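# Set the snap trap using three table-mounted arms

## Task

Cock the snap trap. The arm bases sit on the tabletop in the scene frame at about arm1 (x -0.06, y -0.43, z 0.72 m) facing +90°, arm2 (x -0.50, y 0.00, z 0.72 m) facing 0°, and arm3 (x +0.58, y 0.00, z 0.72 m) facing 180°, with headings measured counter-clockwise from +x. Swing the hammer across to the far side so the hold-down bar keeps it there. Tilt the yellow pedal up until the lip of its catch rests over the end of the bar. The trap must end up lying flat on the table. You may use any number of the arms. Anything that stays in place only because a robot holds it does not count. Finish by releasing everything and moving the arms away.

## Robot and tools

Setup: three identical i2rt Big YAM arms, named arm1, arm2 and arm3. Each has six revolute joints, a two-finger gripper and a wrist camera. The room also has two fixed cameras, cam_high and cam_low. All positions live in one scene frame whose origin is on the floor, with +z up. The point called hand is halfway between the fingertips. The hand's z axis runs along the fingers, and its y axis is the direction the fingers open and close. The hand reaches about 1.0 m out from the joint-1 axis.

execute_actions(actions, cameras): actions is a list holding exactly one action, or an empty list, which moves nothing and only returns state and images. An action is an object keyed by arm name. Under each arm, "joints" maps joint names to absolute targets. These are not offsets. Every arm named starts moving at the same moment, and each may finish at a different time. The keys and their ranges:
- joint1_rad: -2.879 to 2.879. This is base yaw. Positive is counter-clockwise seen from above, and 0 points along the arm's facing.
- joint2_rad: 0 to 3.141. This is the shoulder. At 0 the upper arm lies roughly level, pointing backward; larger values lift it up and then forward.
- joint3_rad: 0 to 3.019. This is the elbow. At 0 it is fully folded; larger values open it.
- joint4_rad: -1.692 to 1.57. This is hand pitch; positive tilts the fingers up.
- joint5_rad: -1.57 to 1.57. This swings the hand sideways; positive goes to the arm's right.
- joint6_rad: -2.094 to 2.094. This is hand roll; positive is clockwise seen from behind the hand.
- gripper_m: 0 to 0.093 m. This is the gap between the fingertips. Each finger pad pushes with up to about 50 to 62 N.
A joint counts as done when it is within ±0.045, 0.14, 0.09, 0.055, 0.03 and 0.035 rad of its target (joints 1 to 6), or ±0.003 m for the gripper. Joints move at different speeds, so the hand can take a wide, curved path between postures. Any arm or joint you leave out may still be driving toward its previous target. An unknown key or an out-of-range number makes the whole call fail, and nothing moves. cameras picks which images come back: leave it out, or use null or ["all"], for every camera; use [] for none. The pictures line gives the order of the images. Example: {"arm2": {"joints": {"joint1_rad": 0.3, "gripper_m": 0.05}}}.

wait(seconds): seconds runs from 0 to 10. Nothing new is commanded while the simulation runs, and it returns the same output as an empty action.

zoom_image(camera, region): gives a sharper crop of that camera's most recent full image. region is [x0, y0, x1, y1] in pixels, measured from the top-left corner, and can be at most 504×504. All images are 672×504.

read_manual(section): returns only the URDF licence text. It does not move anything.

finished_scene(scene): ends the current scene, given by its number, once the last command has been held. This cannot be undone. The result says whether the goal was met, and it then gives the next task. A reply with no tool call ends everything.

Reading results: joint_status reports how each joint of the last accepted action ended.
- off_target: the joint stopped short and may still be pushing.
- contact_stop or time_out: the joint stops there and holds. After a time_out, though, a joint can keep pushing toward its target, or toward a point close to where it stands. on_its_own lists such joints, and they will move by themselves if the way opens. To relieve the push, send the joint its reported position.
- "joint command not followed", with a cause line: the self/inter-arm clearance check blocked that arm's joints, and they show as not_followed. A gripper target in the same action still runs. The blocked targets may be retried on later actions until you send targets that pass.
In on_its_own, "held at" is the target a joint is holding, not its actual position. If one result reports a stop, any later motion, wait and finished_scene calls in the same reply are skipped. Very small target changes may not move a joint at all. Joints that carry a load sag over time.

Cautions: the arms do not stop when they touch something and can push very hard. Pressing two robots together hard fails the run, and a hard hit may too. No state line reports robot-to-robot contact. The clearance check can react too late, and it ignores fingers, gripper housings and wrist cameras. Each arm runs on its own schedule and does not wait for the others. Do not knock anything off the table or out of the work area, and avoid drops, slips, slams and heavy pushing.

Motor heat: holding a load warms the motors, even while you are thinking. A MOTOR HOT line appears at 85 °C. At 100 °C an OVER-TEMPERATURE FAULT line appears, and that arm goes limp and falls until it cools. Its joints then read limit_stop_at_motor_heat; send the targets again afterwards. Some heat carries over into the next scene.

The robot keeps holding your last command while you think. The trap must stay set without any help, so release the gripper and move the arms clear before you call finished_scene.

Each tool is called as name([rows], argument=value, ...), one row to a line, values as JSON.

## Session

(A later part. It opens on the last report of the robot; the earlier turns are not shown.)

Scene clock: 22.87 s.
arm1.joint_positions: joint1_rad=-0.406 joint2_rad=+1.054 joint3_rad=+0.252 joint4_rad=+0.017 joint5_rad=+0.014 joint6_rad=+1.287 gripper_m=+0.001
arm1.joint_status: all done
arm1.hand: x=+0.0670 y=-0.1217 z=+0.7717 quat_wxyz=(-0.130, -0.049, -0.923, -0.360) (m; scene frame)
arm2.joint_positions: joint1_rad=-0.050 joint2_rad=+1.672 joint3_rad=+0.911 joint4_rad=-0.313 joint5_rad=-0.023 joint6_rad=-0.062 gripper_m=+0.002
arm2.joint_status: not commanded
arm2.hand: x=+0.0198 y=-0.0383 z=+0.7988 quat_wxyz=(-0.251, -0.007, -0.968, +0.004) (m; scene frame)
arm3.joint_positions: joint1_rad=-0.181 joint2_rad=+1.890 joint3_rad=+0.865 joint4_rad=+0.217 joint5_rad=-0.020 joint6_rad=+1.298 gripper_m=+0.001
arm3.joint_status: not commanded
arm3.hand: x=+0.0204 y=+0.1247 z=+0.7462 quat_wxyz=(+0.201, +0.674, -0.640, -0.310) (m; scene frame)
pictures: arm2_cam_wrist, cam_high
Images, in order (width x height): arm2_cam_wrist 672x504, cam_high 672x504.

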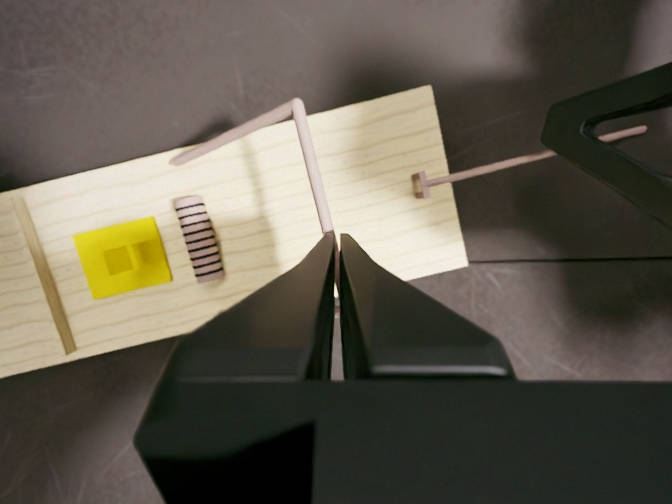

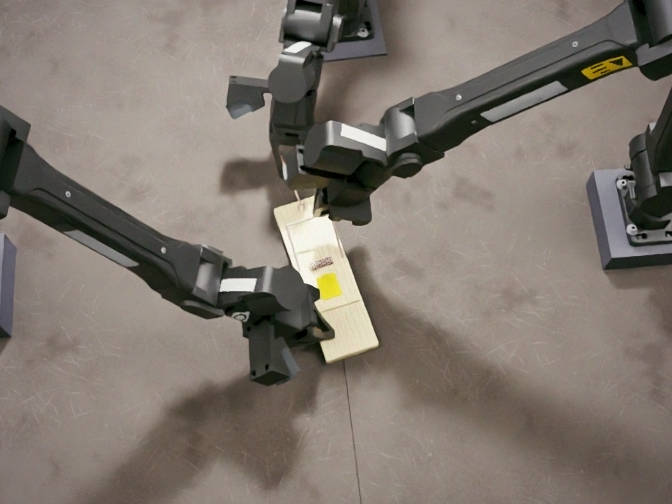

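Board rotated; press down now with little sideways push.

execute_actions([
  {"arm2":{"joints":{"joint1_rad":-0.085,"joint2_rad":1.81,"joint3_rad":0.91,"joint4_rad":-0.27,"joint6_rad":-0.2}},"arm1":{"joints":{"joint1_rad":-0.9,"joint2_rad":0.5,"joint3_rad":0.2,"joint4_rad":-0.3}}},
], cameras=["arm2_cam_wrist","cam_high","cam_low"])

Scene clock: 24.20 s.
arm1.joint_positions: joint1_rad=-0.895 joint2_rad=+0.503 joint3_rad=+0.201 joint4_rad=-0.284 joint5_rad=+0.012 joint6_rad=+1.287 gripper_m=+0.001
arm1.joint_status: all done
arm1.hand: x=+0.1656 y=-0.2435 z=+0.8495 quat_wxyz=(-0.261, -0.258, -0.843, -0.393) (m; scene frame)
arm2.joint_positions: joint1_rad=-0.066 joint2_rad=+1.747 joint3_rad=+0.923 joint4_rad=-0.260 joint5_rad=-0.006 joint6_rad=-0.185 gripper_m=+0.002
arm2.joint_status: all done
arm2.hand: x=+0.0273 y=-0.0501 z=+0.7717 quat_wxyz=(-0.244, +0.043, -0.968, +0.028) (m; scene frame)
arm3.joint_positions: joint1_rad=-0.180 joint2_rad=+1.890 joint3_rad=+0.865 joint4_rad=+0.217 joint5_rad=-0.021 joint6_rad=+1.298 gripper_m=+0.001
arm3.joint_status: not commanded
arm3.hand: x=+0.0202 y=+0.1238 z=+0.7462 quat_wxyz=(+0.201, +0.674, -0.639, -0.310) (m; scene frame)
pictures: arm2_cam_wrist, cam_high, cam_low
Images, in order (width x height): arm2_cam_wrist 672x504, cam_high 672x504, cam_low 672x504.

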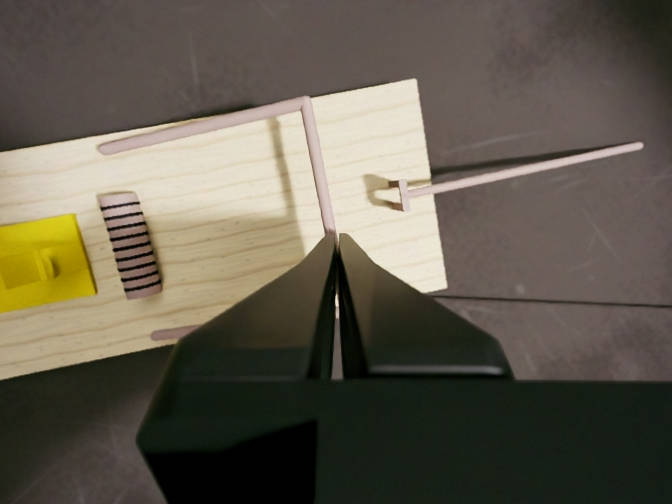

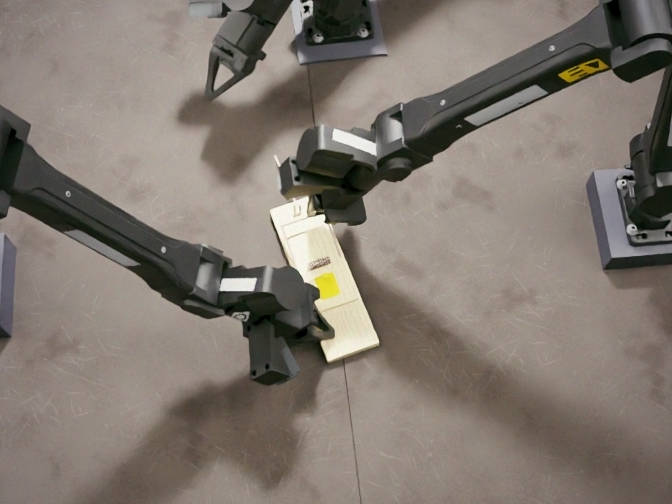

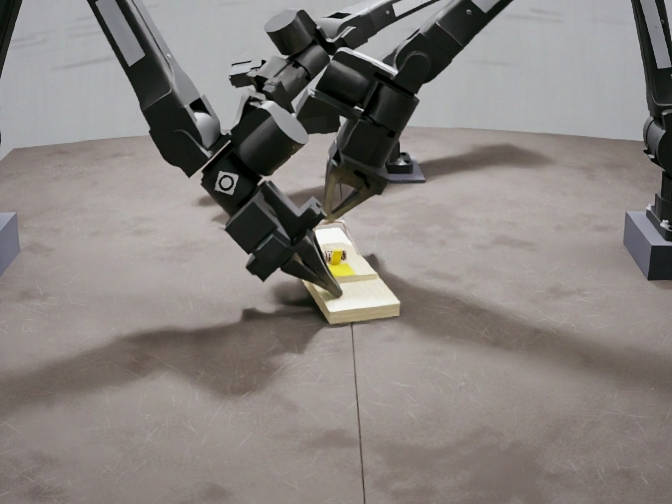

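execute_actions([
  {"arm2":{"joints":{"joint2_rad":1.81,"joint3_rad":0.80,"joint4_rad":-0.02}}},
], cameras=["arm2_cam_wrist"])

execute_actions([
  {"arm2":{"joints":{"joint2_rad":1.83,"joint3_rad":0.68,"joint4_rad":0.31}}},
], cameras=["arm2_cam_wrist","cam_high","cam_low"])

Scene clock: 25.77 s.
arm1.joint_positions: joint1_rad=-0.895 joint2_rad=+0.503 joint3_rad=+0.201 joint4_rad=-0.284 joint5_rad=+0.012 joint6_rad=+1.287 gripper_m=+0.001
arm1.joint_status: not commanded
arm1.hand: x=+0.1656 y=-0.2435 z=+0.8495 quat_wxyz=(-0.261, -0.258, -0.843, -0.393) (m; scene frame)
arm2.joint_positions: joint1_rad=-0.067 joint2_rad=+1.747 joint3_rad=+0.822 joint4_rad=-0.014 joint5_rad=-0.005 joint6_rad=-0.187 gripper_m=+0.002
arm2.joint_status: all done
arm2.hand: x=+0.0281 y=-0.0510 z=+0.7660 quat_wxyz=(-0.313, +0.042, -0.948, +0.039) (m; scene frame)
arm3.joint_positions: joint1_rad=-0.180 joint2_rad=+1.890 joint3_rad=+0.866 joint4_rad=+0.217 joint5_rad=-0.021 joint6_rad=+1.298 gripper_m=+0.001
arm3.joint_status: not commanded
arm3.hand: x=+0.0200 y=+0.1239 z=+0.7461 quat_wxyz=(+0.201, +0.674, -0.639, -0.310) (m; scene frame)
pictures: arm2_cam_wrist
Images, in order (width x height): arm2_cam_wrist 672x504.

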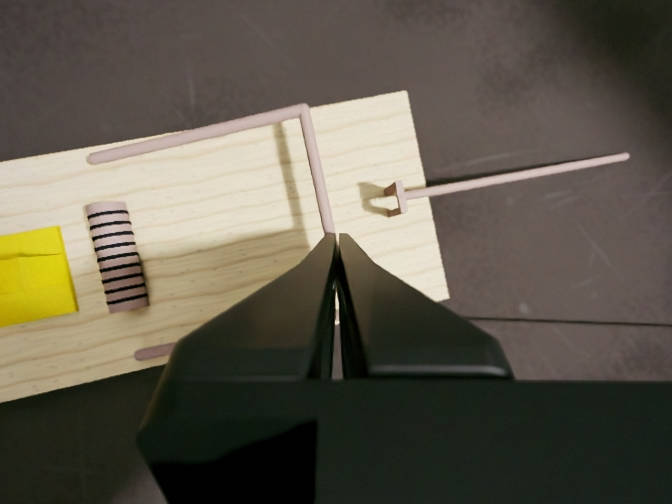

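Scene clock: 26.87 s.
arm1.joint_positions: joint1_rad=-0.895 joint2_rad=+0.503 joint3_rad=+0.201 joint4_rad=-0.284 joint5_rad=+0.012 joint6_rad=+1.287 gripper_m=+0.001
arm1.joint_status: not commanded
arm1.hand: x=+0.1656 y=-0.2435 z=+0.8495 quat_wxyz=(-0.261, -0.258, -0.843, -0.393) (m; scene frame)
arm2.joint_positions: joint1_rad=-0.067 joint2_rad=+1.763 joint3_rad=+0.700 joint4_rad=+0.329 joint5_rad=-0.008 joint6_rad=-0.187 gripper_m=+0.001
arm2.joint_status: all done
arm2.hand: x=+0.0267 y=-0.0505 z=+0.7686 quat_wxyz=(-0.407, +0.041, -0.911, +0.052) (m; scene frame)
arm3.joint_positions: joint1_rad=-0.180 joint2_rad=+1.890 joint3_rad=+0.866 joint4_rad=+0.217 joint5_rad=-0.021 joint6_rad=+1.298 gripper_m=+0.001
arm3.joint_status: not commanded
arm3.hand: x=+0.0199 y=+0.1239 z=+0.7461 quat_wxyz=(+0.201, +0.674, -0.639, -0.310) (m; scene frame)
pictures: arm2_cam_wrist, cam_high, cam_low
Images, in order (width x height): arm2_cam_wrist 672x504, cam_high 672x504, cam_low 672x504.

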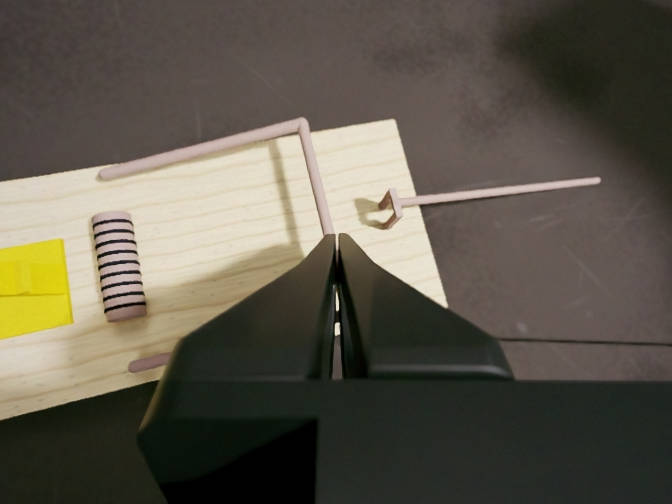

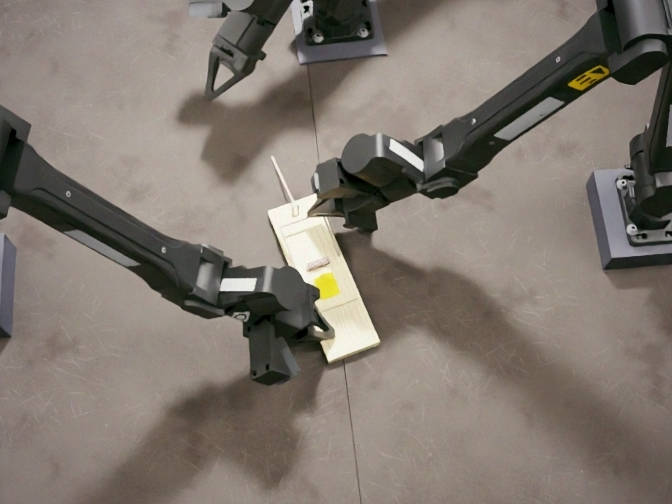

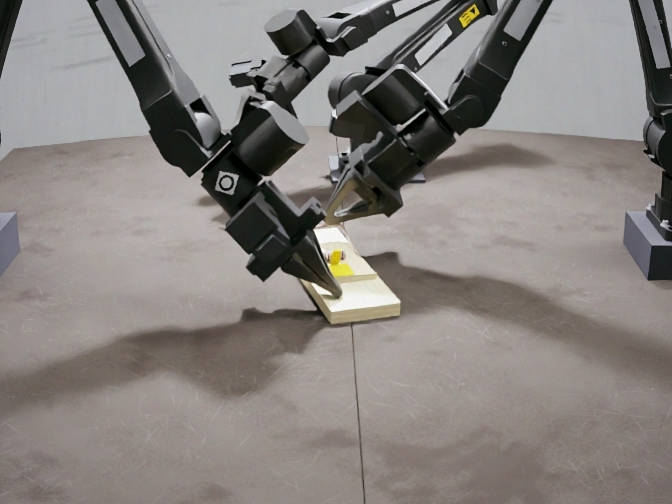

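execute_actions([
  {"arm2":{"joints":{"joint2_rad":1.88}},"arm3":{"joints":{"joint2_rad":1.75,"joint3_rad":0.6,"joint4_rad":0.8}},"arm1":{"joints":{"joint1_rad":-2.2,"joint2_rad":0.05,"joint3_rad":0.1,"joint6_rad":0}}},
], cameras=[])

execute_actions([
  {"arm3":{"joints":{"joint1_rad":0.303,"joint2_rad":2.0,"joint3_rad":0.53,"joint4_rad":1.06,"joint6_rad":1.5}}},
])

Scene clock: 29.47 s.
arm1.joint_positions: joint1_rad=-2.196 joint2_rad=+0.054 joint3_rad=+0.096 joint4_rad=-0.291 joint5_rad=+0.011 joint6_rad=+0.017 gripper_m=+0.001
arm1.joint_status: all done
arm1.hand: x=+0.1597 y=-0.5831 z=+0.9007 quat_wxyz=(-0.586, -0.243, -0.752, +0.181) (m; scene frame)
arm2.joint_positions: joint1_rad=-0.067 joint2_rad=+1.808 joint3_rad=+0.708 joint4_rad=+0.344 joint5_rad=-0.004 joint6_rad=-0.187 gripper_m=+0.001
arm2.joint_status: all done
arm2.hand: x=+0.0267 y=-0.0510 z=+0.7514 quat_wxyz=(-0.397, +0.041, -0.915, +0.052) (m; scene frame)
arm3.joint_positions: joint1_rad=-0.188 joint2_rad=+1.774 joint3_rad=+0.599 joint4_rad=+0.781 joint5_rad=-0.010 joint6_rad=+1.298 gripper_m=+0.001
arm3.joint_status: all done
arm3.hand: x=+0.0547 y=+0.1233 z=+0.8222 quat_wxyz=(+0.288, +0.602, -0.577, -0.471) (m; scene frame)
pictures: none
No camera images: the call's "cameras" was empty. Leave "cameras" out to get every camera's image.

Scene clock: 30.63 s.
arm1.joint_positions: joint1_rad=-2.196 joint2_rad=+0.054 joint3_rad=+0.096 joint4_rad=-0.291 joint5_rad=+0.011 joint6_rad=+0.017 gripper_m=+0.001
arm1.joint_status: not commanded
arm1.hand: x=+0.1597 y=-0.5831 z=+0.9007 quat_wxyz=(-0.586, -0.243, -0.752, +0.181) (m; scene frame)
arm2.joint_positions: joint1_rad=-0.067 joint2_rad=+1.808 joint3_rad=+0.708 joint4_rad=+0.344 joint5_rad=-0.004 joint6_rad=-0.187 gripper_m=+0.001
arm2.joint_status: not commanded
arm2.hand: x=+0.0267 y=-0.0510 z=+0.7514 quat_wxyz=(-0.397, +0.041, -0.915, +0.052) (m; scene frame)
arm3.joint_positions: joint1_rad=+0.307 joint2_rad=+2.000 joint3_rad=+0.535 joint4_rad=+1.041 joint5_rad=-0.007 joint6_rad=+1.492 gripper_m=+0.001
arm3.joint_status: all done
arm3.hand: x=+0.0920 y=-0.1327 z=+0.7499 quat_wxyz=(+0.422, +0.686, -0.485, -0.340) (m; scene frame)
pictures: arm1_cam_wrist, arm2_cam_wrist, arm3_cam_wrist, cam_high, cam_low
Images, in order (width x height): arm1_cam_wrist 672x504, arm2_cam_wrist 672x504, arm3_cam_wrist 672x504, cam_high 672x504, cam_low 672x504.

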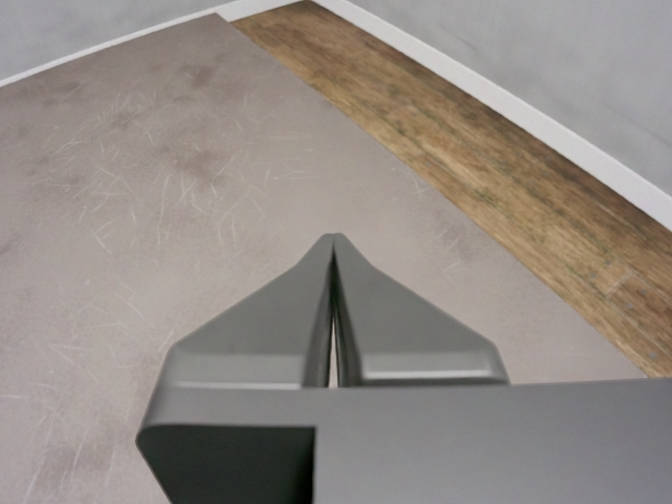

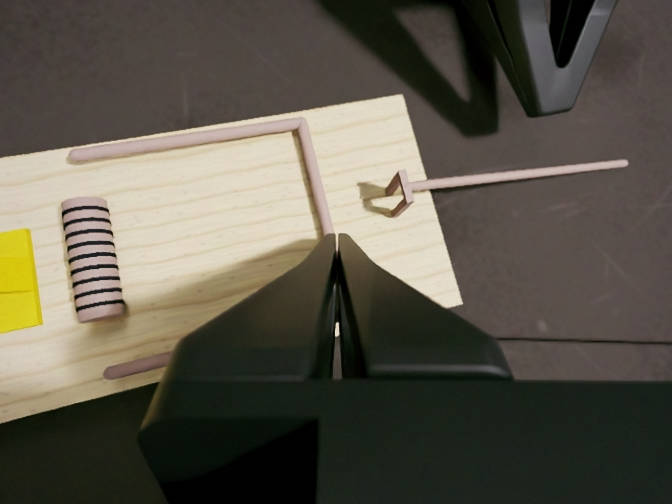

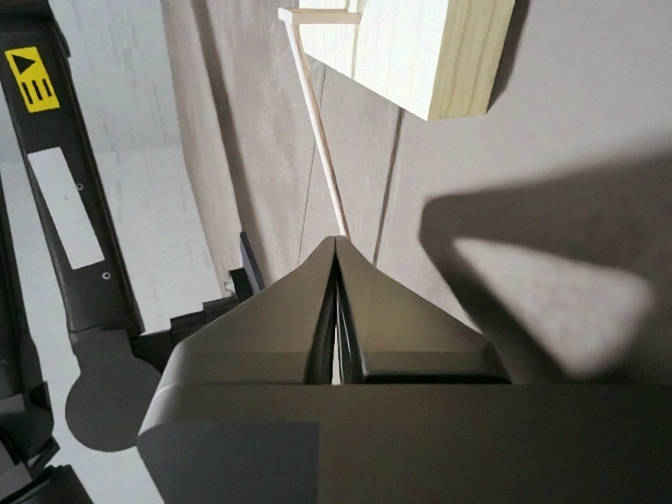

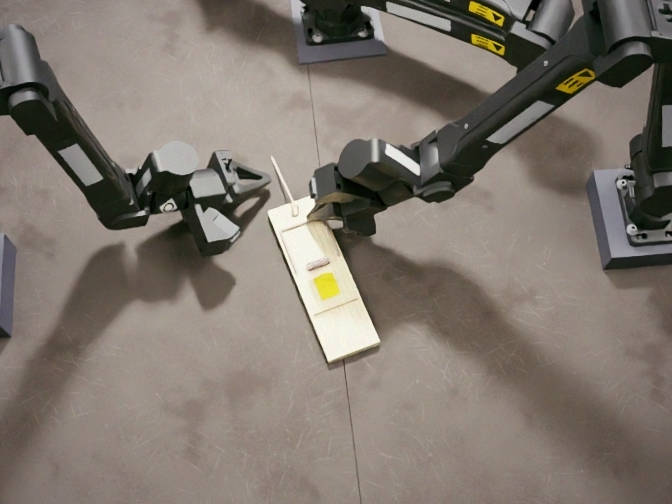

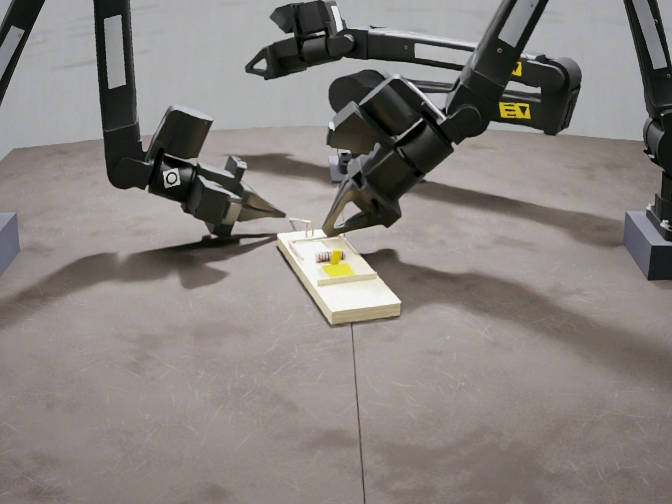

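execute_actions([
  {"arm3":{"joints":{"joint4_rad":0.975}}},
], cameras=[])

execute_actions([
  {"arm3":{"joints":{"joint2_rad":2.035,"joint3_rad":0.69,"joint4_rad":0.865}}},
], cameras=["arm2_cam_wrist","arm3_cam_wrist"])

Scene clock: 31.63 s.
arm1.joint_positions: joint1_rad=-2.196 joint2_rad=+0.054 joint3_rad=+0.096 joint4_rad=-0.291 joint5_rad=+0.011 joint6_rad=+0.017 gripper_m=+0.001
arm1.joint_status: not commanded
arm1.hand: x=+0.1597 y=-0.5831 z=+0.9007 quat_wxyz=(-0.586, -0.243, -0.752, +0.181) (m; scene frame)
arm2.joint_positions: joint1_rad=-0.067 joint2_rad=+1.808 joint3_rad=+0.708 joint4_rad=+0.344 joint5_rad=-0.004 joint6_rad=-0.187 gripper_m=+0.001
arm2.joint_status: not commanded
arm2.hand: x=+0.0267 y=-0.0510 z=+0.7514 quat_wxyz=(-0.397, +0.041, -0.915, +0.052) (m; scene frame)
arm3.joint_positions: joint1_rad=+0.307 joint2_rad=+2.000 joint3_rad=+0.535 joint4_rad=+0.983 joint5_rad=-0.007 joint6_rad=+1.493 gripper_m=+0.001
arm3.joint_status: all done
arm3.hand: x=+0.0980 y=-0.1313 z=+0.7372 quat_wxyz=(+0.403, +0.698, -0.494, -0.324) (m; scene frame)
pictures: none
No camera images: the call's "cameras" was empty. Leave "cameras" out to get every camera's image.

Scene clock: 32.57 s.
arm1.joint_positions: joint1_rad=-2.196 joint2_rad=+0.054 joint3_rad=+0.096 joint4_rad=-0.291 joint5_rad=+0.011 joint6_rad=+0.017 gripper_m=+0.001
arm1.joint_status: not commanded
arm1.hand: x=+0.1597 y=-0.5831 z=+0.9007 quat_wxyz=(-0.586, -0.243, -0.752, +0.181) (m; scene frame)
arm2.joint_positions: joint1_rad=-0.067 joint2_rad=+1.808 joint3_rad=+0.708 joint4_rad=+0.344 joint5_rad=-0.004 joint6_rad=-0.187 gripper_m=+0.001
arm2.joint_status: not commanded
arm2.hand: x=+0.0267 y=-0.0510 z=+0.7514 quat_wxyz=(-0.397, +0.041, -0.915, +0.052) (m; scene frame)
arm3.joint_positions: joint1_rad=+0.307 joint2_rad=+2.016 joint3_rad=+0.677 joint4_rad=+0.873 joint5_rad=-0.007 joint6_rad=+1.493 gripper_m=+0.001
arm3.joint_status: all done
arm3.hand: x=+0.0455 y=-0.1452 z=+0.7455 quat_wxyz=(+0.409, +0.695, -0.492, -0.329) (m; scene frame)
pictures: arm2_cam_wrist, arm3_cam_wrist
Images, in order (width x height): arm2_cam_wrist 672x504, arm3_cam_wrist 672x504.

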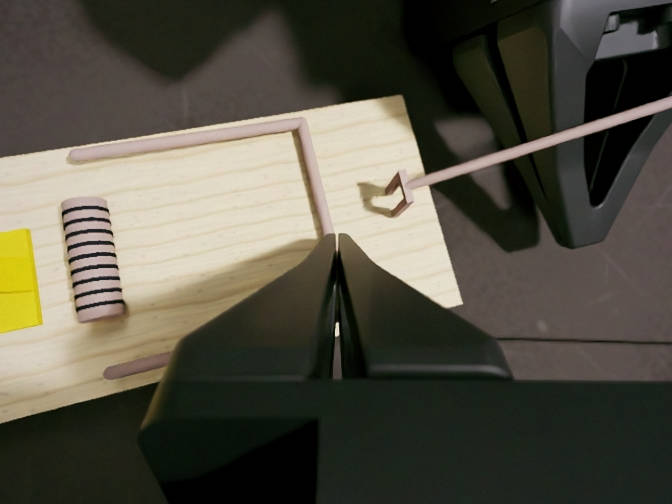

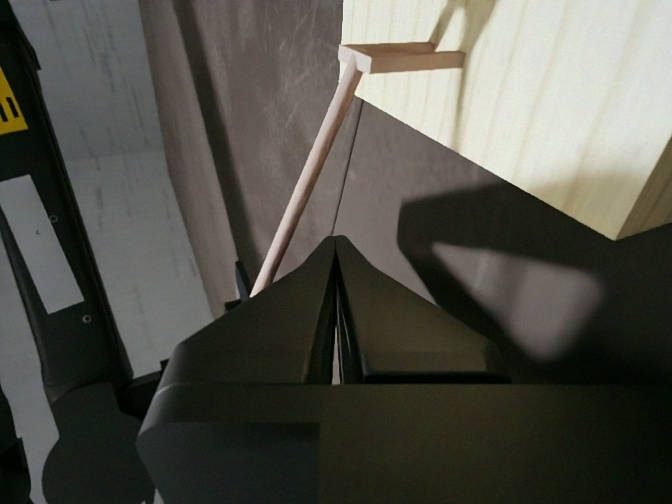

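Under it. Raise, then sweep.

execute_actions([
  {"arm3":{"joints":{"joint2_rad":1.88,"joint3_rad":0.66}}},
], cameras=["arm2_cam_wrist"])

execute_actions([
  {"arm3":{"joints":{"joint1_rad":0.22}}},
], cameras=["arm2_cam_wrist","arm3_cam_wrist","cam_low"])

Scene clock: 33.90 s.
arm1.joint_positions: joint1_rad=-2.196 joint2_rad=+0.054 joint3_rad=+0.096 joint4_rad=-0.291 joint5_rad=+0.011 joint6_rad=+0.017 gripper_m=+0.001
arm1.joint_status: not commanded
arm1.hand: x=+0.1597 y=-0.5831 z=+0.9007 quat_wxyz=(-0.586, -0.243, -0.752, +0.181) (m; scene frame)
arm2.joint_positions: joint1_rad=-0.067 joint2_rad=+1.808 joint3_rad=+0.708 joint4_rad=+0.344 joint5_rad=-0.004 joint6_rad=-0.187 gripper_m=+0.001
arm2.joint_status: not commanded
arm2.hand: x=+0.0267 y=-0.0510 z=+0.7514 quat_wxyz=(-0.397, +0.041, -0.915, +0.052) (m; scene frame)
arm3.joint_positions: joint1_rad=+0.307 joint2_rad=+1.886 joint3_rad=+0.659 joint4_rad=+0.867 joint5_rad=-0.007 joint6_rad=+1.493 gripper_m=+0.001
arm3.joint_status: all done
arm3.hand: x=+0.0365 y=-0.1468 z=+0.8076 quat_wxyz=(+0.442, +0.671, -0.476, -0.357) (m; scene frame)
pictures: arm2_cam_wrist
Images, in order (width x height): arm2_cam_wrist 672x504.

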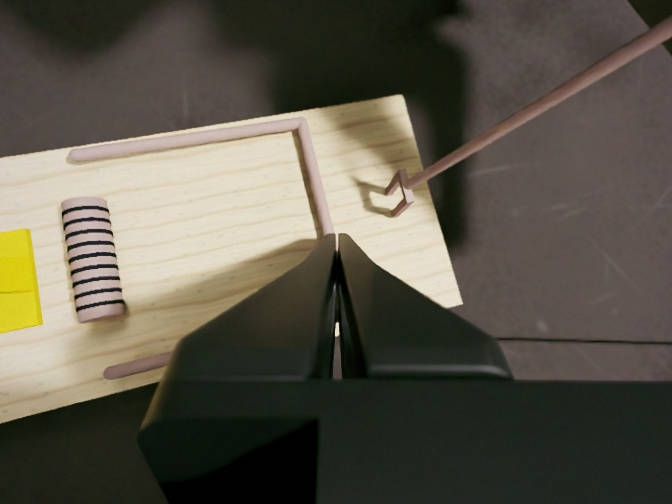

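Scene clock: 34.67 s.
arm1.joint_positions: joint1_rad=-2.196 joint2_rad=+0.054 joint3_rad=+0.096 joint4_rad=-0.291 joint5_rad=+0.011 joint6_rad=+0.017 gripper_m=+0.001
arm1.joint_status: not commanded
arm1.hand: x=+0.1597 y=-0.5831 z=+0.9007 quat_wxyz=(-0.586, -0.243, -0.752, +0.181) (m; scene frame)
arm2.joint_positions: joint1_rad=-0.067 joint2_rad=+1.808 joint3_rad=+0.708 joint4_rad=+0.344 joint5_rad=-0.004 joint6_rad=-0.187 gripper_m=+0.001
arm2.joint_status: not commanded
arm2.hand: x=+0.0267 y=-0.0510 z=+0.7514 quat_wxyz=(-0.397, +0.041, -0.915, +0.052) (m; scene frame)
arm3.joint_positions: joint1_rad=+0.213 joint2_rad=+1.886 joint3_rad=+0.659 joint4_rad=+0.867 joint5_rad=-0.007 joint6_rad=+1.493 gripper_m=+0.001
arm3.joint_status: all done
arm3.hand: x=+0.0251 y=-0.0951 z=+0.8070 quat_wxyz=(+0.425, +0.648, -0.507, -0.378) (m; scene frame)
pictures: arm2_cam_wrist, arm3_cam_wrist, cam_low
Images, in order (width x height): arm2_cam_wrist 672x504, arm3_cam_wrist 672x504, cam_low 672x504.

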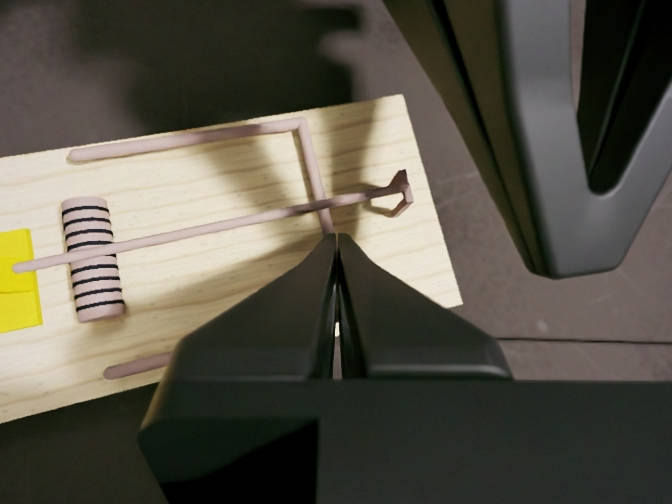

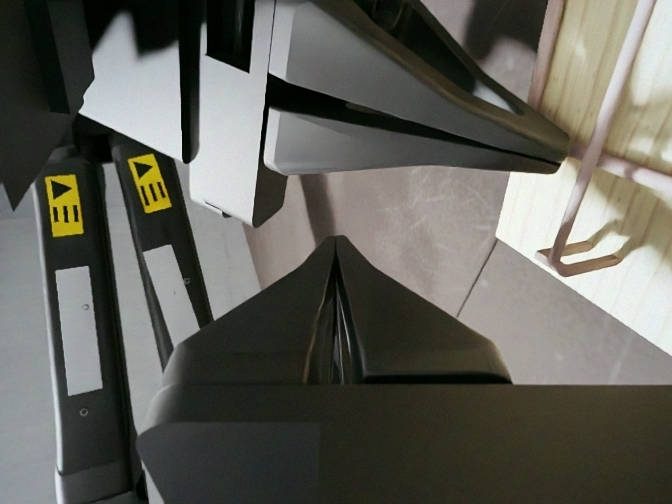

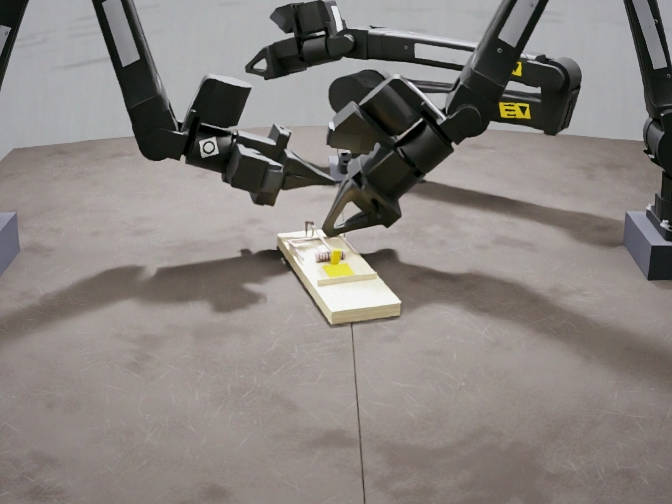

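execute_actions([
  {"arm3":{"joints":{"joint2_rad":1.78,"joint3_rad":0.5}}},
], cameras=[])

execute_actions([
  {"arm3":{"joints":{"joint1_rad":-0.088,"joint6_rad":0,"joint2_rad":1.84,"joint3_rad":0.75,"joint4_rad":0.635}}},
], cameras=[])

execute_actions([
  {"arm3":{"joints":{"joint2_rad":1.92}}},
], cameras=["arm3_cam_wrist","cam_high","cam_low"])

Scene clock: 35.97 s.
arm1.joint_positions: joint1_rad=-2.196 joint2_rad=+0.054 joint3_rad=+0.096 joint4_rad=-0.291 joint5_rad=+0.011 joint6_rad=+0.017 gripper_m=+0.001
arm1.joint_status: not commanded
arm1.hand: x=+0.1597 y=-0.5831 z=+0.9007 quat_wxyz=(-0.586, -0.243, -0.752, +0.181) (m; scene frame)
arm2.joint_positions: joint1_rad=-0.067 joint2_rad=+1.808 joint3_rad=+0.708 joint4_rad=+0.344 joint5_rad=-0.004 joint6_rad=-0.187 gripper_m=+0.001
arm2.joint_status: not commanded
arm2.hand: x=+0.0267 y=-0.0510 z=+0.7514 quat_wxyz=(-0.397, +0.041, -0.915, +0.052) (m; scene frame)
arm3.joint_positions: joint1_rad=+0.213 joint2_rad=+1.798 joint3_rad=+0.502 joint4_rad=+0.867 joint5_rad=-0.007 joint6_rad=+1.493 gripper_m=+0.001
arm3.joint_status: all done
arm3.hand: x=+0.0864 y=-0.0847 z=+0.7982 quat_wxyz=(+0.404, +0.663, -0.519, -0.358) (m; scene frame)
pictures: none
No camera images: the call's "cameras" was empty. Leave "cameras" out to get every camera's image.

Scene clock: 38.10 s.
arm1.joint_positions: joint1_rad=-2.196 joint2_rad=+0.054 joint3_rad=+0.096 joint4_rad=-0.291 joint5_rad=+0.011 joint6_rad=+0.017 gripper_m=+0.001
arm1.joint_status: not commanded
arm1.hand: x=+0.1597 y=-0.5831 z=+0.9007 quat_wxyz=(-0.586, -0.243, -0.752, +0.181) (m; scene frame)
arm2.joint_positions: joint1_rad=-0.067 joint2_rad=+1.808 joint3_rad=+0.708 joint4_rad=+0.344 joint5_rad=-0.004 joint6_rad=-0.187 gripper_m=+0.001
arm2.joint_status: not commanded
arm2.hand: x=+0.0267 y=-0.0510 z=+0.7514 quat_wxyz=(-0.397, +0.041, -0.915, +0.052) (m; scene frame)
arm3.joint_positions: joint1_rad=-0.094 joint2_rad=+1.830 joint3_rad=+0.733 joint4_rad=+0.643 joint5_rad=-0.007 joint6_rad=+0.008 gripper_m=+0.001
arm3.joint_status: all done
arm3.hand: x=+0.0053 y=+0.0796 z=+0.8133 quat_wxyz=(-0.027, +0.847, -0.063, -0.527) (m; scene frame)
pictures: none
No camera images: the call's "cameras" was empty. Leave "cameras" out to get every camera's image.

Scene clock: 38.97 s.
arm1.joint_positions: joint1_rad=-2.196 joint2_rad=+0.054 joint3_rad=+0.096 joint4_rad=-0.291 joint5_rad=+0.011 joint6_rad=+0.017 gripper_m=+0.001
arm1.joint_status: not commanded
arm1.hand: x=+0.1597 y=-0.5831 z=+0.9007 quat_wxyz=(-0.586, -0.243, -0.752, +0.181) (m; scene frame)
arm2.joint_positions: joint1_rad=-0.067 joint2_rad=+1.808 joint3_rad=+0.708 joint4_rad=+0.344 joint5_rad=-0.004 joint6_rad=-0.187 gripper_m=+0.001
arm2.joint_status: not commanded
arm2.hand: x=+0.0267 y=-0.0510 z=+0.7514 quat_wxyz=(-0.397, +0.041, -0.915, +0.052) (m; scene frame)
arm3.joint_positions: joint1_rad=-0.094 joint2_rad=+1.913 joint3_rad=+0.733 joint4_rad=+0.639 joint5_rad=-0.007 joint6_rad=+0.008 gripper_m=+0.001
arm3.joint_status: all done
arm3.hand: x=+0.0159 y=+0.0777 z=+0.7669 quat_wxyz=(-0.024, +0.869, -0.064, -0.490) (m; scene frame)
pictures: arm3_cam_wrist, cam_high, cam_low
Images, in order (width x height): arm3_cam_wrist 672x504, cam_high 672x504, cam_low 672x504.

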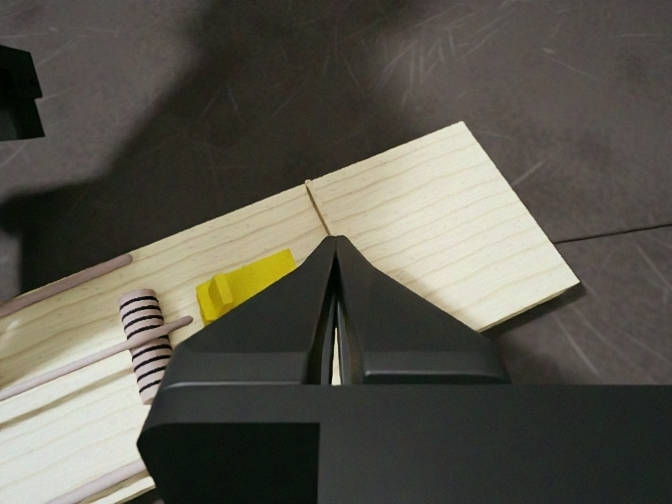

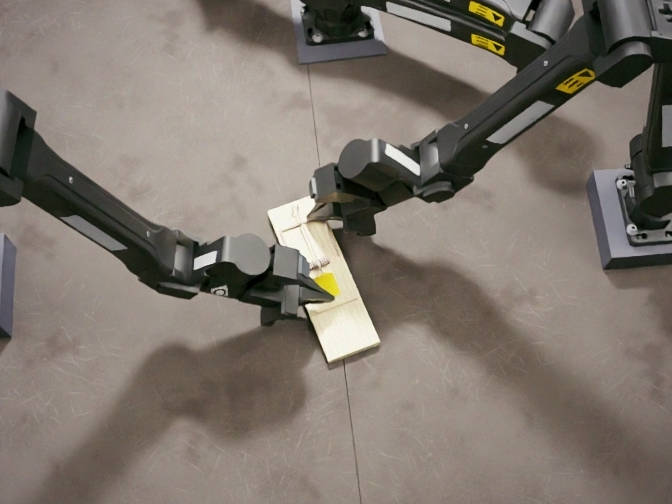

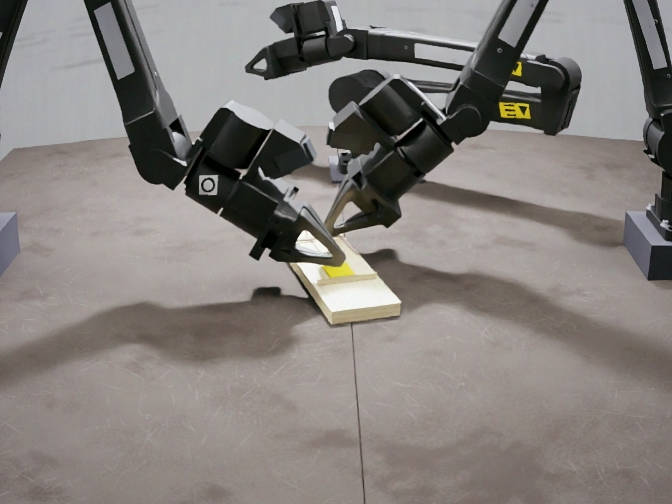

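execute_actions([
  {"arm3":{"joints":{"gripper_m":0.07}}},
], cameras=["arm3_cam_wrist","arm2_cam_wrist"])

Scene clock: 39.80 s.
arm1.joint_positions: joint1_rad=-2.196 joint2_rad=+0.054 joint3_rad=+0.096 joint4_rad=-0.291 joint5_rad=+0.011 joint6_rad=+0.017 gripper_m=+0.001
arm1.joint_status: not commanded
arm1.hand: x=+0.1597 y=-0.5831 z=+0.9007 quat_wxyz=(-0.586, -0.243, -0.752, +0.181) (m; scene frame)
arm2.joint_positions: joint1_rad=-0.067 joint2_rad=+1.808 joint3_rad=+0.708 joint4_rad=+0.344 joint5_rad=-0.004 joint6_rad=-0.187 gripper_m=+0.001
arm2.joint_status: not commanded
arm2.hand: x=+0.0267 y=-0.0510 z=+0.7514 quat_wxyz=(-0.397, +0.041, -0.915, +0.052) (m; scene frame)
arm3.joint_positions: joint1_rad=-0.094 joint2_rad=+1.913 joint3_rad=+0.733 joint4_rad=+0.639 joint5_rad=-0.007 joint6_rad=+0.008 gripper_m=+0.070
arm3.joint_status: all done
arm3.hand: x=+0.0159 y=+0.0777 z=+0.7669 quat_wxyz=(-0.025, +0.869, -0.064, -0.490) (m; scene frame)
pictures: arm2_cam_wrist, arm3_cam_wrist
Images, in order (width x height): arm2_cam_wrist 672x504, arm3_cam_wrist 672x504.

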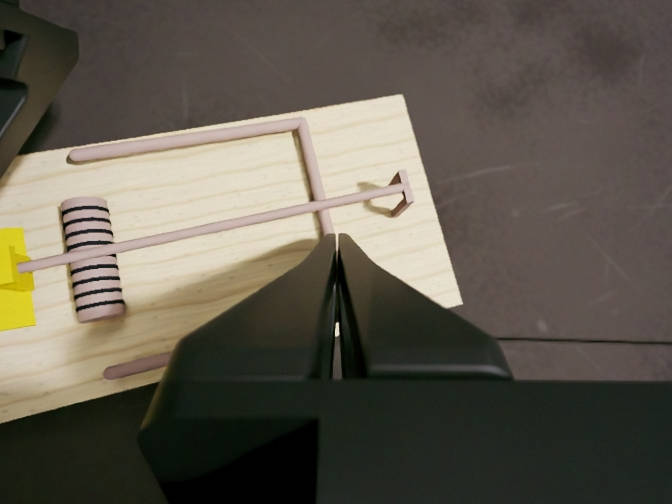

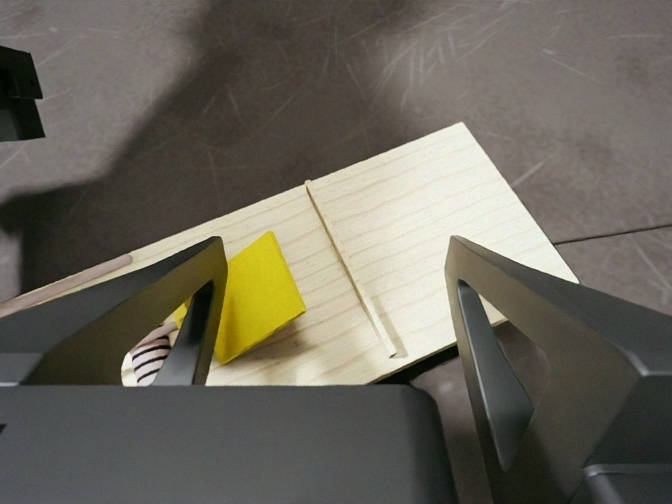

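execute_actions([
  {"arm3":{"joints":{"gripper_m":0.076}}},
], cameras=[])

execute_actions([
  {"arm2":{"joints":{"joint2_rad":1.75}}},
], cameras=["arm2_cam_wrist"])

execute_actions([
  {"arm3":{"joints":{"gripper_m":0.062}}},
], cameras=["arm3_cam_wrist","arm2_cam_wrist"])

Scene clock: 40.47 s.
arm1.joint_positions: joint1_rad=-2.196 joint2_rad=+0.054 joint3_rad=+0.096 joint4_rad=-0.291 joint5_rad=+0.011 joint6_rad=+0.017 gripper_m=+0.001
arm1.joint_status: not commanded
arm1.hand: x=+0.1597 y=-0.5831 z=+0.9007 quat_wxyz=(-0.586, -0.243, -0.752, +0.181) (m; scene frame)
arm2.joint_positions: joint1_rad=-0.068 joint2_rad=+1.808 joint3_rad=+0.708 joint4_rad=+0.344 joint5_rad=-0.003 joint6_rad=-0.187 gripper_m=+0.001
arm2.joint_status: not commanded
arm2.hand: x=+0.0267 y=-0.0514 z=+0.7514 quat_wxyz=(-0.397, +0.040, -0.915, +0.053) (m; scene frame)
arm3.joint_positions: joint1_rad=-0.095 joint2_rad=+1.913 joint3_rad=+0.733 joint4_rad=+0.639 joint5_rad=-0.005 joint6_rad=+0.007 gripper_m=+0.076
arm3.joint_status: all done
arm3.hand: x=+0.0160 y=+0.0786 z=+0.7669 quat_wxyz=(-0.026, +0.869, -0.065, -0.490) (m; scene frame)
pictures: none
No camera images: the call's "cameras" was empty. Leave "cameras" out to get every camera's image.

Scene clock: 41.23 s.
arm1.joint_positions: joint1_rad=-2.196 joint2_rad=+0.054 joint3_rad=+0.096 joint4_rad=-0.291 joint5_rad=+0.011 joint6_rad=+0.017 gripper_m=+0.001
arm1.joint_status: not commanded
arm1.hand: x=+0.1597 y=-0.5831 z=+0.9007 quat_wxyz=(-0.586, -0.243, -0.752, +0.181) (m; scene frame)
arm2.joint_positions: joint1_rad=-0.072 joint2_rad=+1.757 joint3_rad=+0.685 joint4_rad=+0.326 joint5_rad=+0.000 joint6_rad=-0.187 gripper_m=+0.001
arm2.joint_status: all done
arm2.hand: x=+0.0191 y=-0.0537 z=+0.7653 quat_wxyz=(-0.401, +0.038, -0.914, +0.056) (m; scene frame)
arm3.joint_positions: joint1_rad=-0.095 joint2_rad=+1.913 joint3_rad=+0.733 joint4_rad=+0.639 joint5_rad=-0.005 joint6_rad=+0.007 gripper_m=+0.076
arm3.joint_status: not commanded
arm3.hand: x=+0.0160 y=+0.0783 z=+0.7669 quat_wxyz=(-0.026, +0.869, -0.065, -0.490) (m; scene frame)
pictures: arm2_cam_wrist
Images, in order (width x height): arm2_cam_wrist 672x504.

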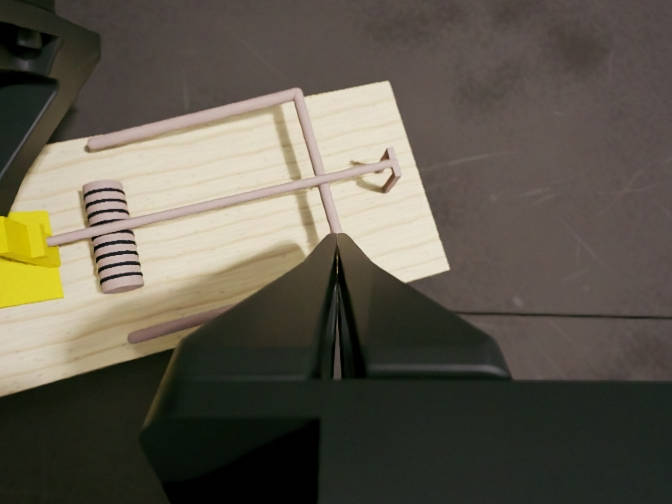

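Scene clock: 41.70 s.
arm1.joint_positions: joint1_rad=-2.196 joint2_rad=+0.054 joint3_rad=+0.096 joint4_rad=-0.291 joint5_rad=+0.011 joint6_rad=+0.017 gripper_m=+0.001
arm1.joint_status: not commanded
arm1.hand: x=+0.1597 y=-0.5831 z=+0.9007 quat_wxyz=(-0.586, -0.243, -0.752, +0.181) (m; scene frame)
arm2.joint_positions: joint1_rad=-0.072 joint2_rad=+1.757 joint3_rad=+0.685 joint4_rad=+0.326 joint5_rad=+0.000 joint6_rad=-0.187 gripper_m=+0.001
arm2.joint_status: not commanded
arm2.hand: x=+0.0191 y=-0.0537 z=+0.7653 quat_wxyz=(-0.401, +0.038, -0.914, +0.056) (m; scene frame)
arm3.joint_positions: joint1_rad=-0.095 joint2_rad=+1.913 joint3_rad=+0.733 joint4_rad=+0.639 joint5_rad=-0.005 joint6_rad=+0.007 gripper_m=+0.062
arm3.joint_status: all done
arm3.hand: x=+0.0160 y=+0.0783 z=+0.7669 quat_wxyz=(-0.026, +0.869, -0.065, -0.490) (m; scene frame)
pictures: arm2_cam_wrist, arm3_cam_wrist
Images, in order (width x height): arm2_cam_wrist 672x504, arm3_cam_wrist 672x504.

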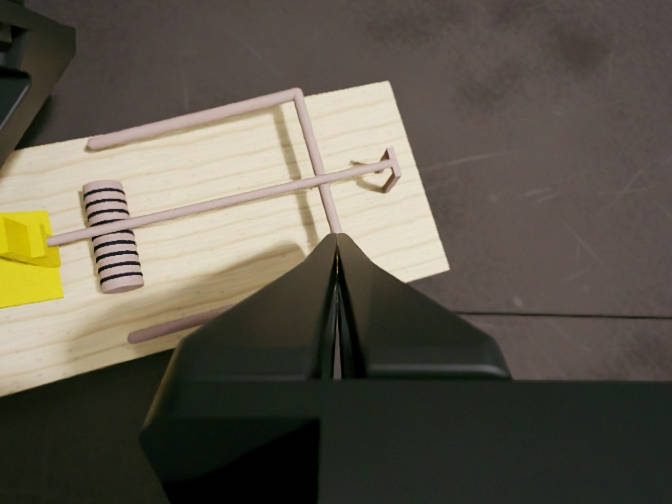

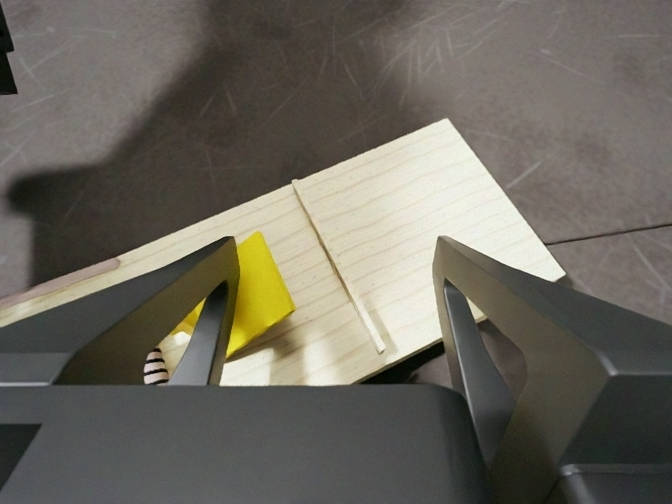

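execute_actions([
  {"arm3":{"joints":{"joint2_rad":1.3,"joint3_rad":0.6}},"arm2":{"joints":{"joint2_rad":1.1,"joint3_rad":0.55}}},
], cameras=["cam_low"])

finished_scene(scene=2)

Scene clock: 43.27 s.
arm1.joint_positions: joint1_rad=-2.196 joint2_rad=+0.054 joint3_rad=+0.096 joint4_rad=-0.291 joint5_rad=+0.011 joint6_rad=+0.017 gripper_m=+0.001
arm1.joint_status: not commanded
arm1.hand: x=+0.1597 y=-0.5831 z=+0.9007 quat_wxyz=(-0.586, -0.243, -0.752, +0.181) (m; scene frame)
arm2.joint_positions: joint1_rad=-0.073 joint2_rad=+1.100 joint3_rad=+0.527 joint4_rad=+0.310 joint5_rad=+0.001 joint6_rad=-0.187 gripper_m=+0.001
arm2.joint_status: all done
arm2.hand: x=-0.0358 y=-0.0498 z=+1.0049 quat_wxyz=(-0.606, +0.031, -0.790, +0.086) (m; scene frame)
arm3.joint_positions: joint1_rad=-0.095 joint2_rad=+1.299 joint3_rad=+0.591 joint4_rad=+0.633 joint5_rad=-0.005 joint6_rad=+0.007 gripper_m=+0.062
arm3.joint_status: all done
arm3.hand: x=+0.0627 y=+0.0745 z=+1.0289 quat_wxyz=(-0.039, +0.733, -0.055, -0.677) (m; scene frame)
pictures: cam_low
Images, in order (width x height): cam_low 672x504.

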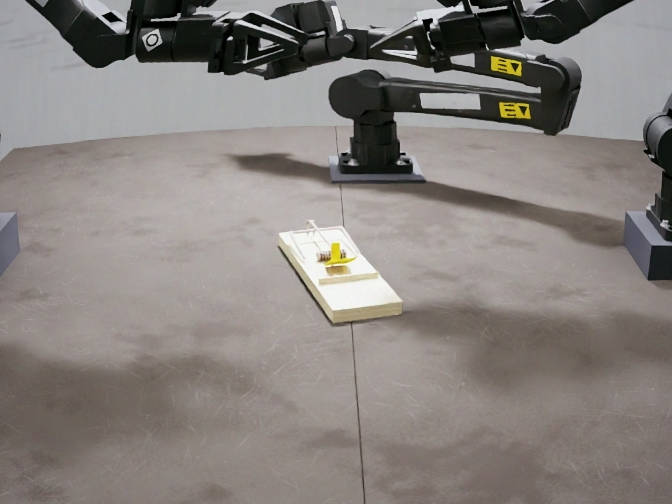

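The scene is finished: the task was done.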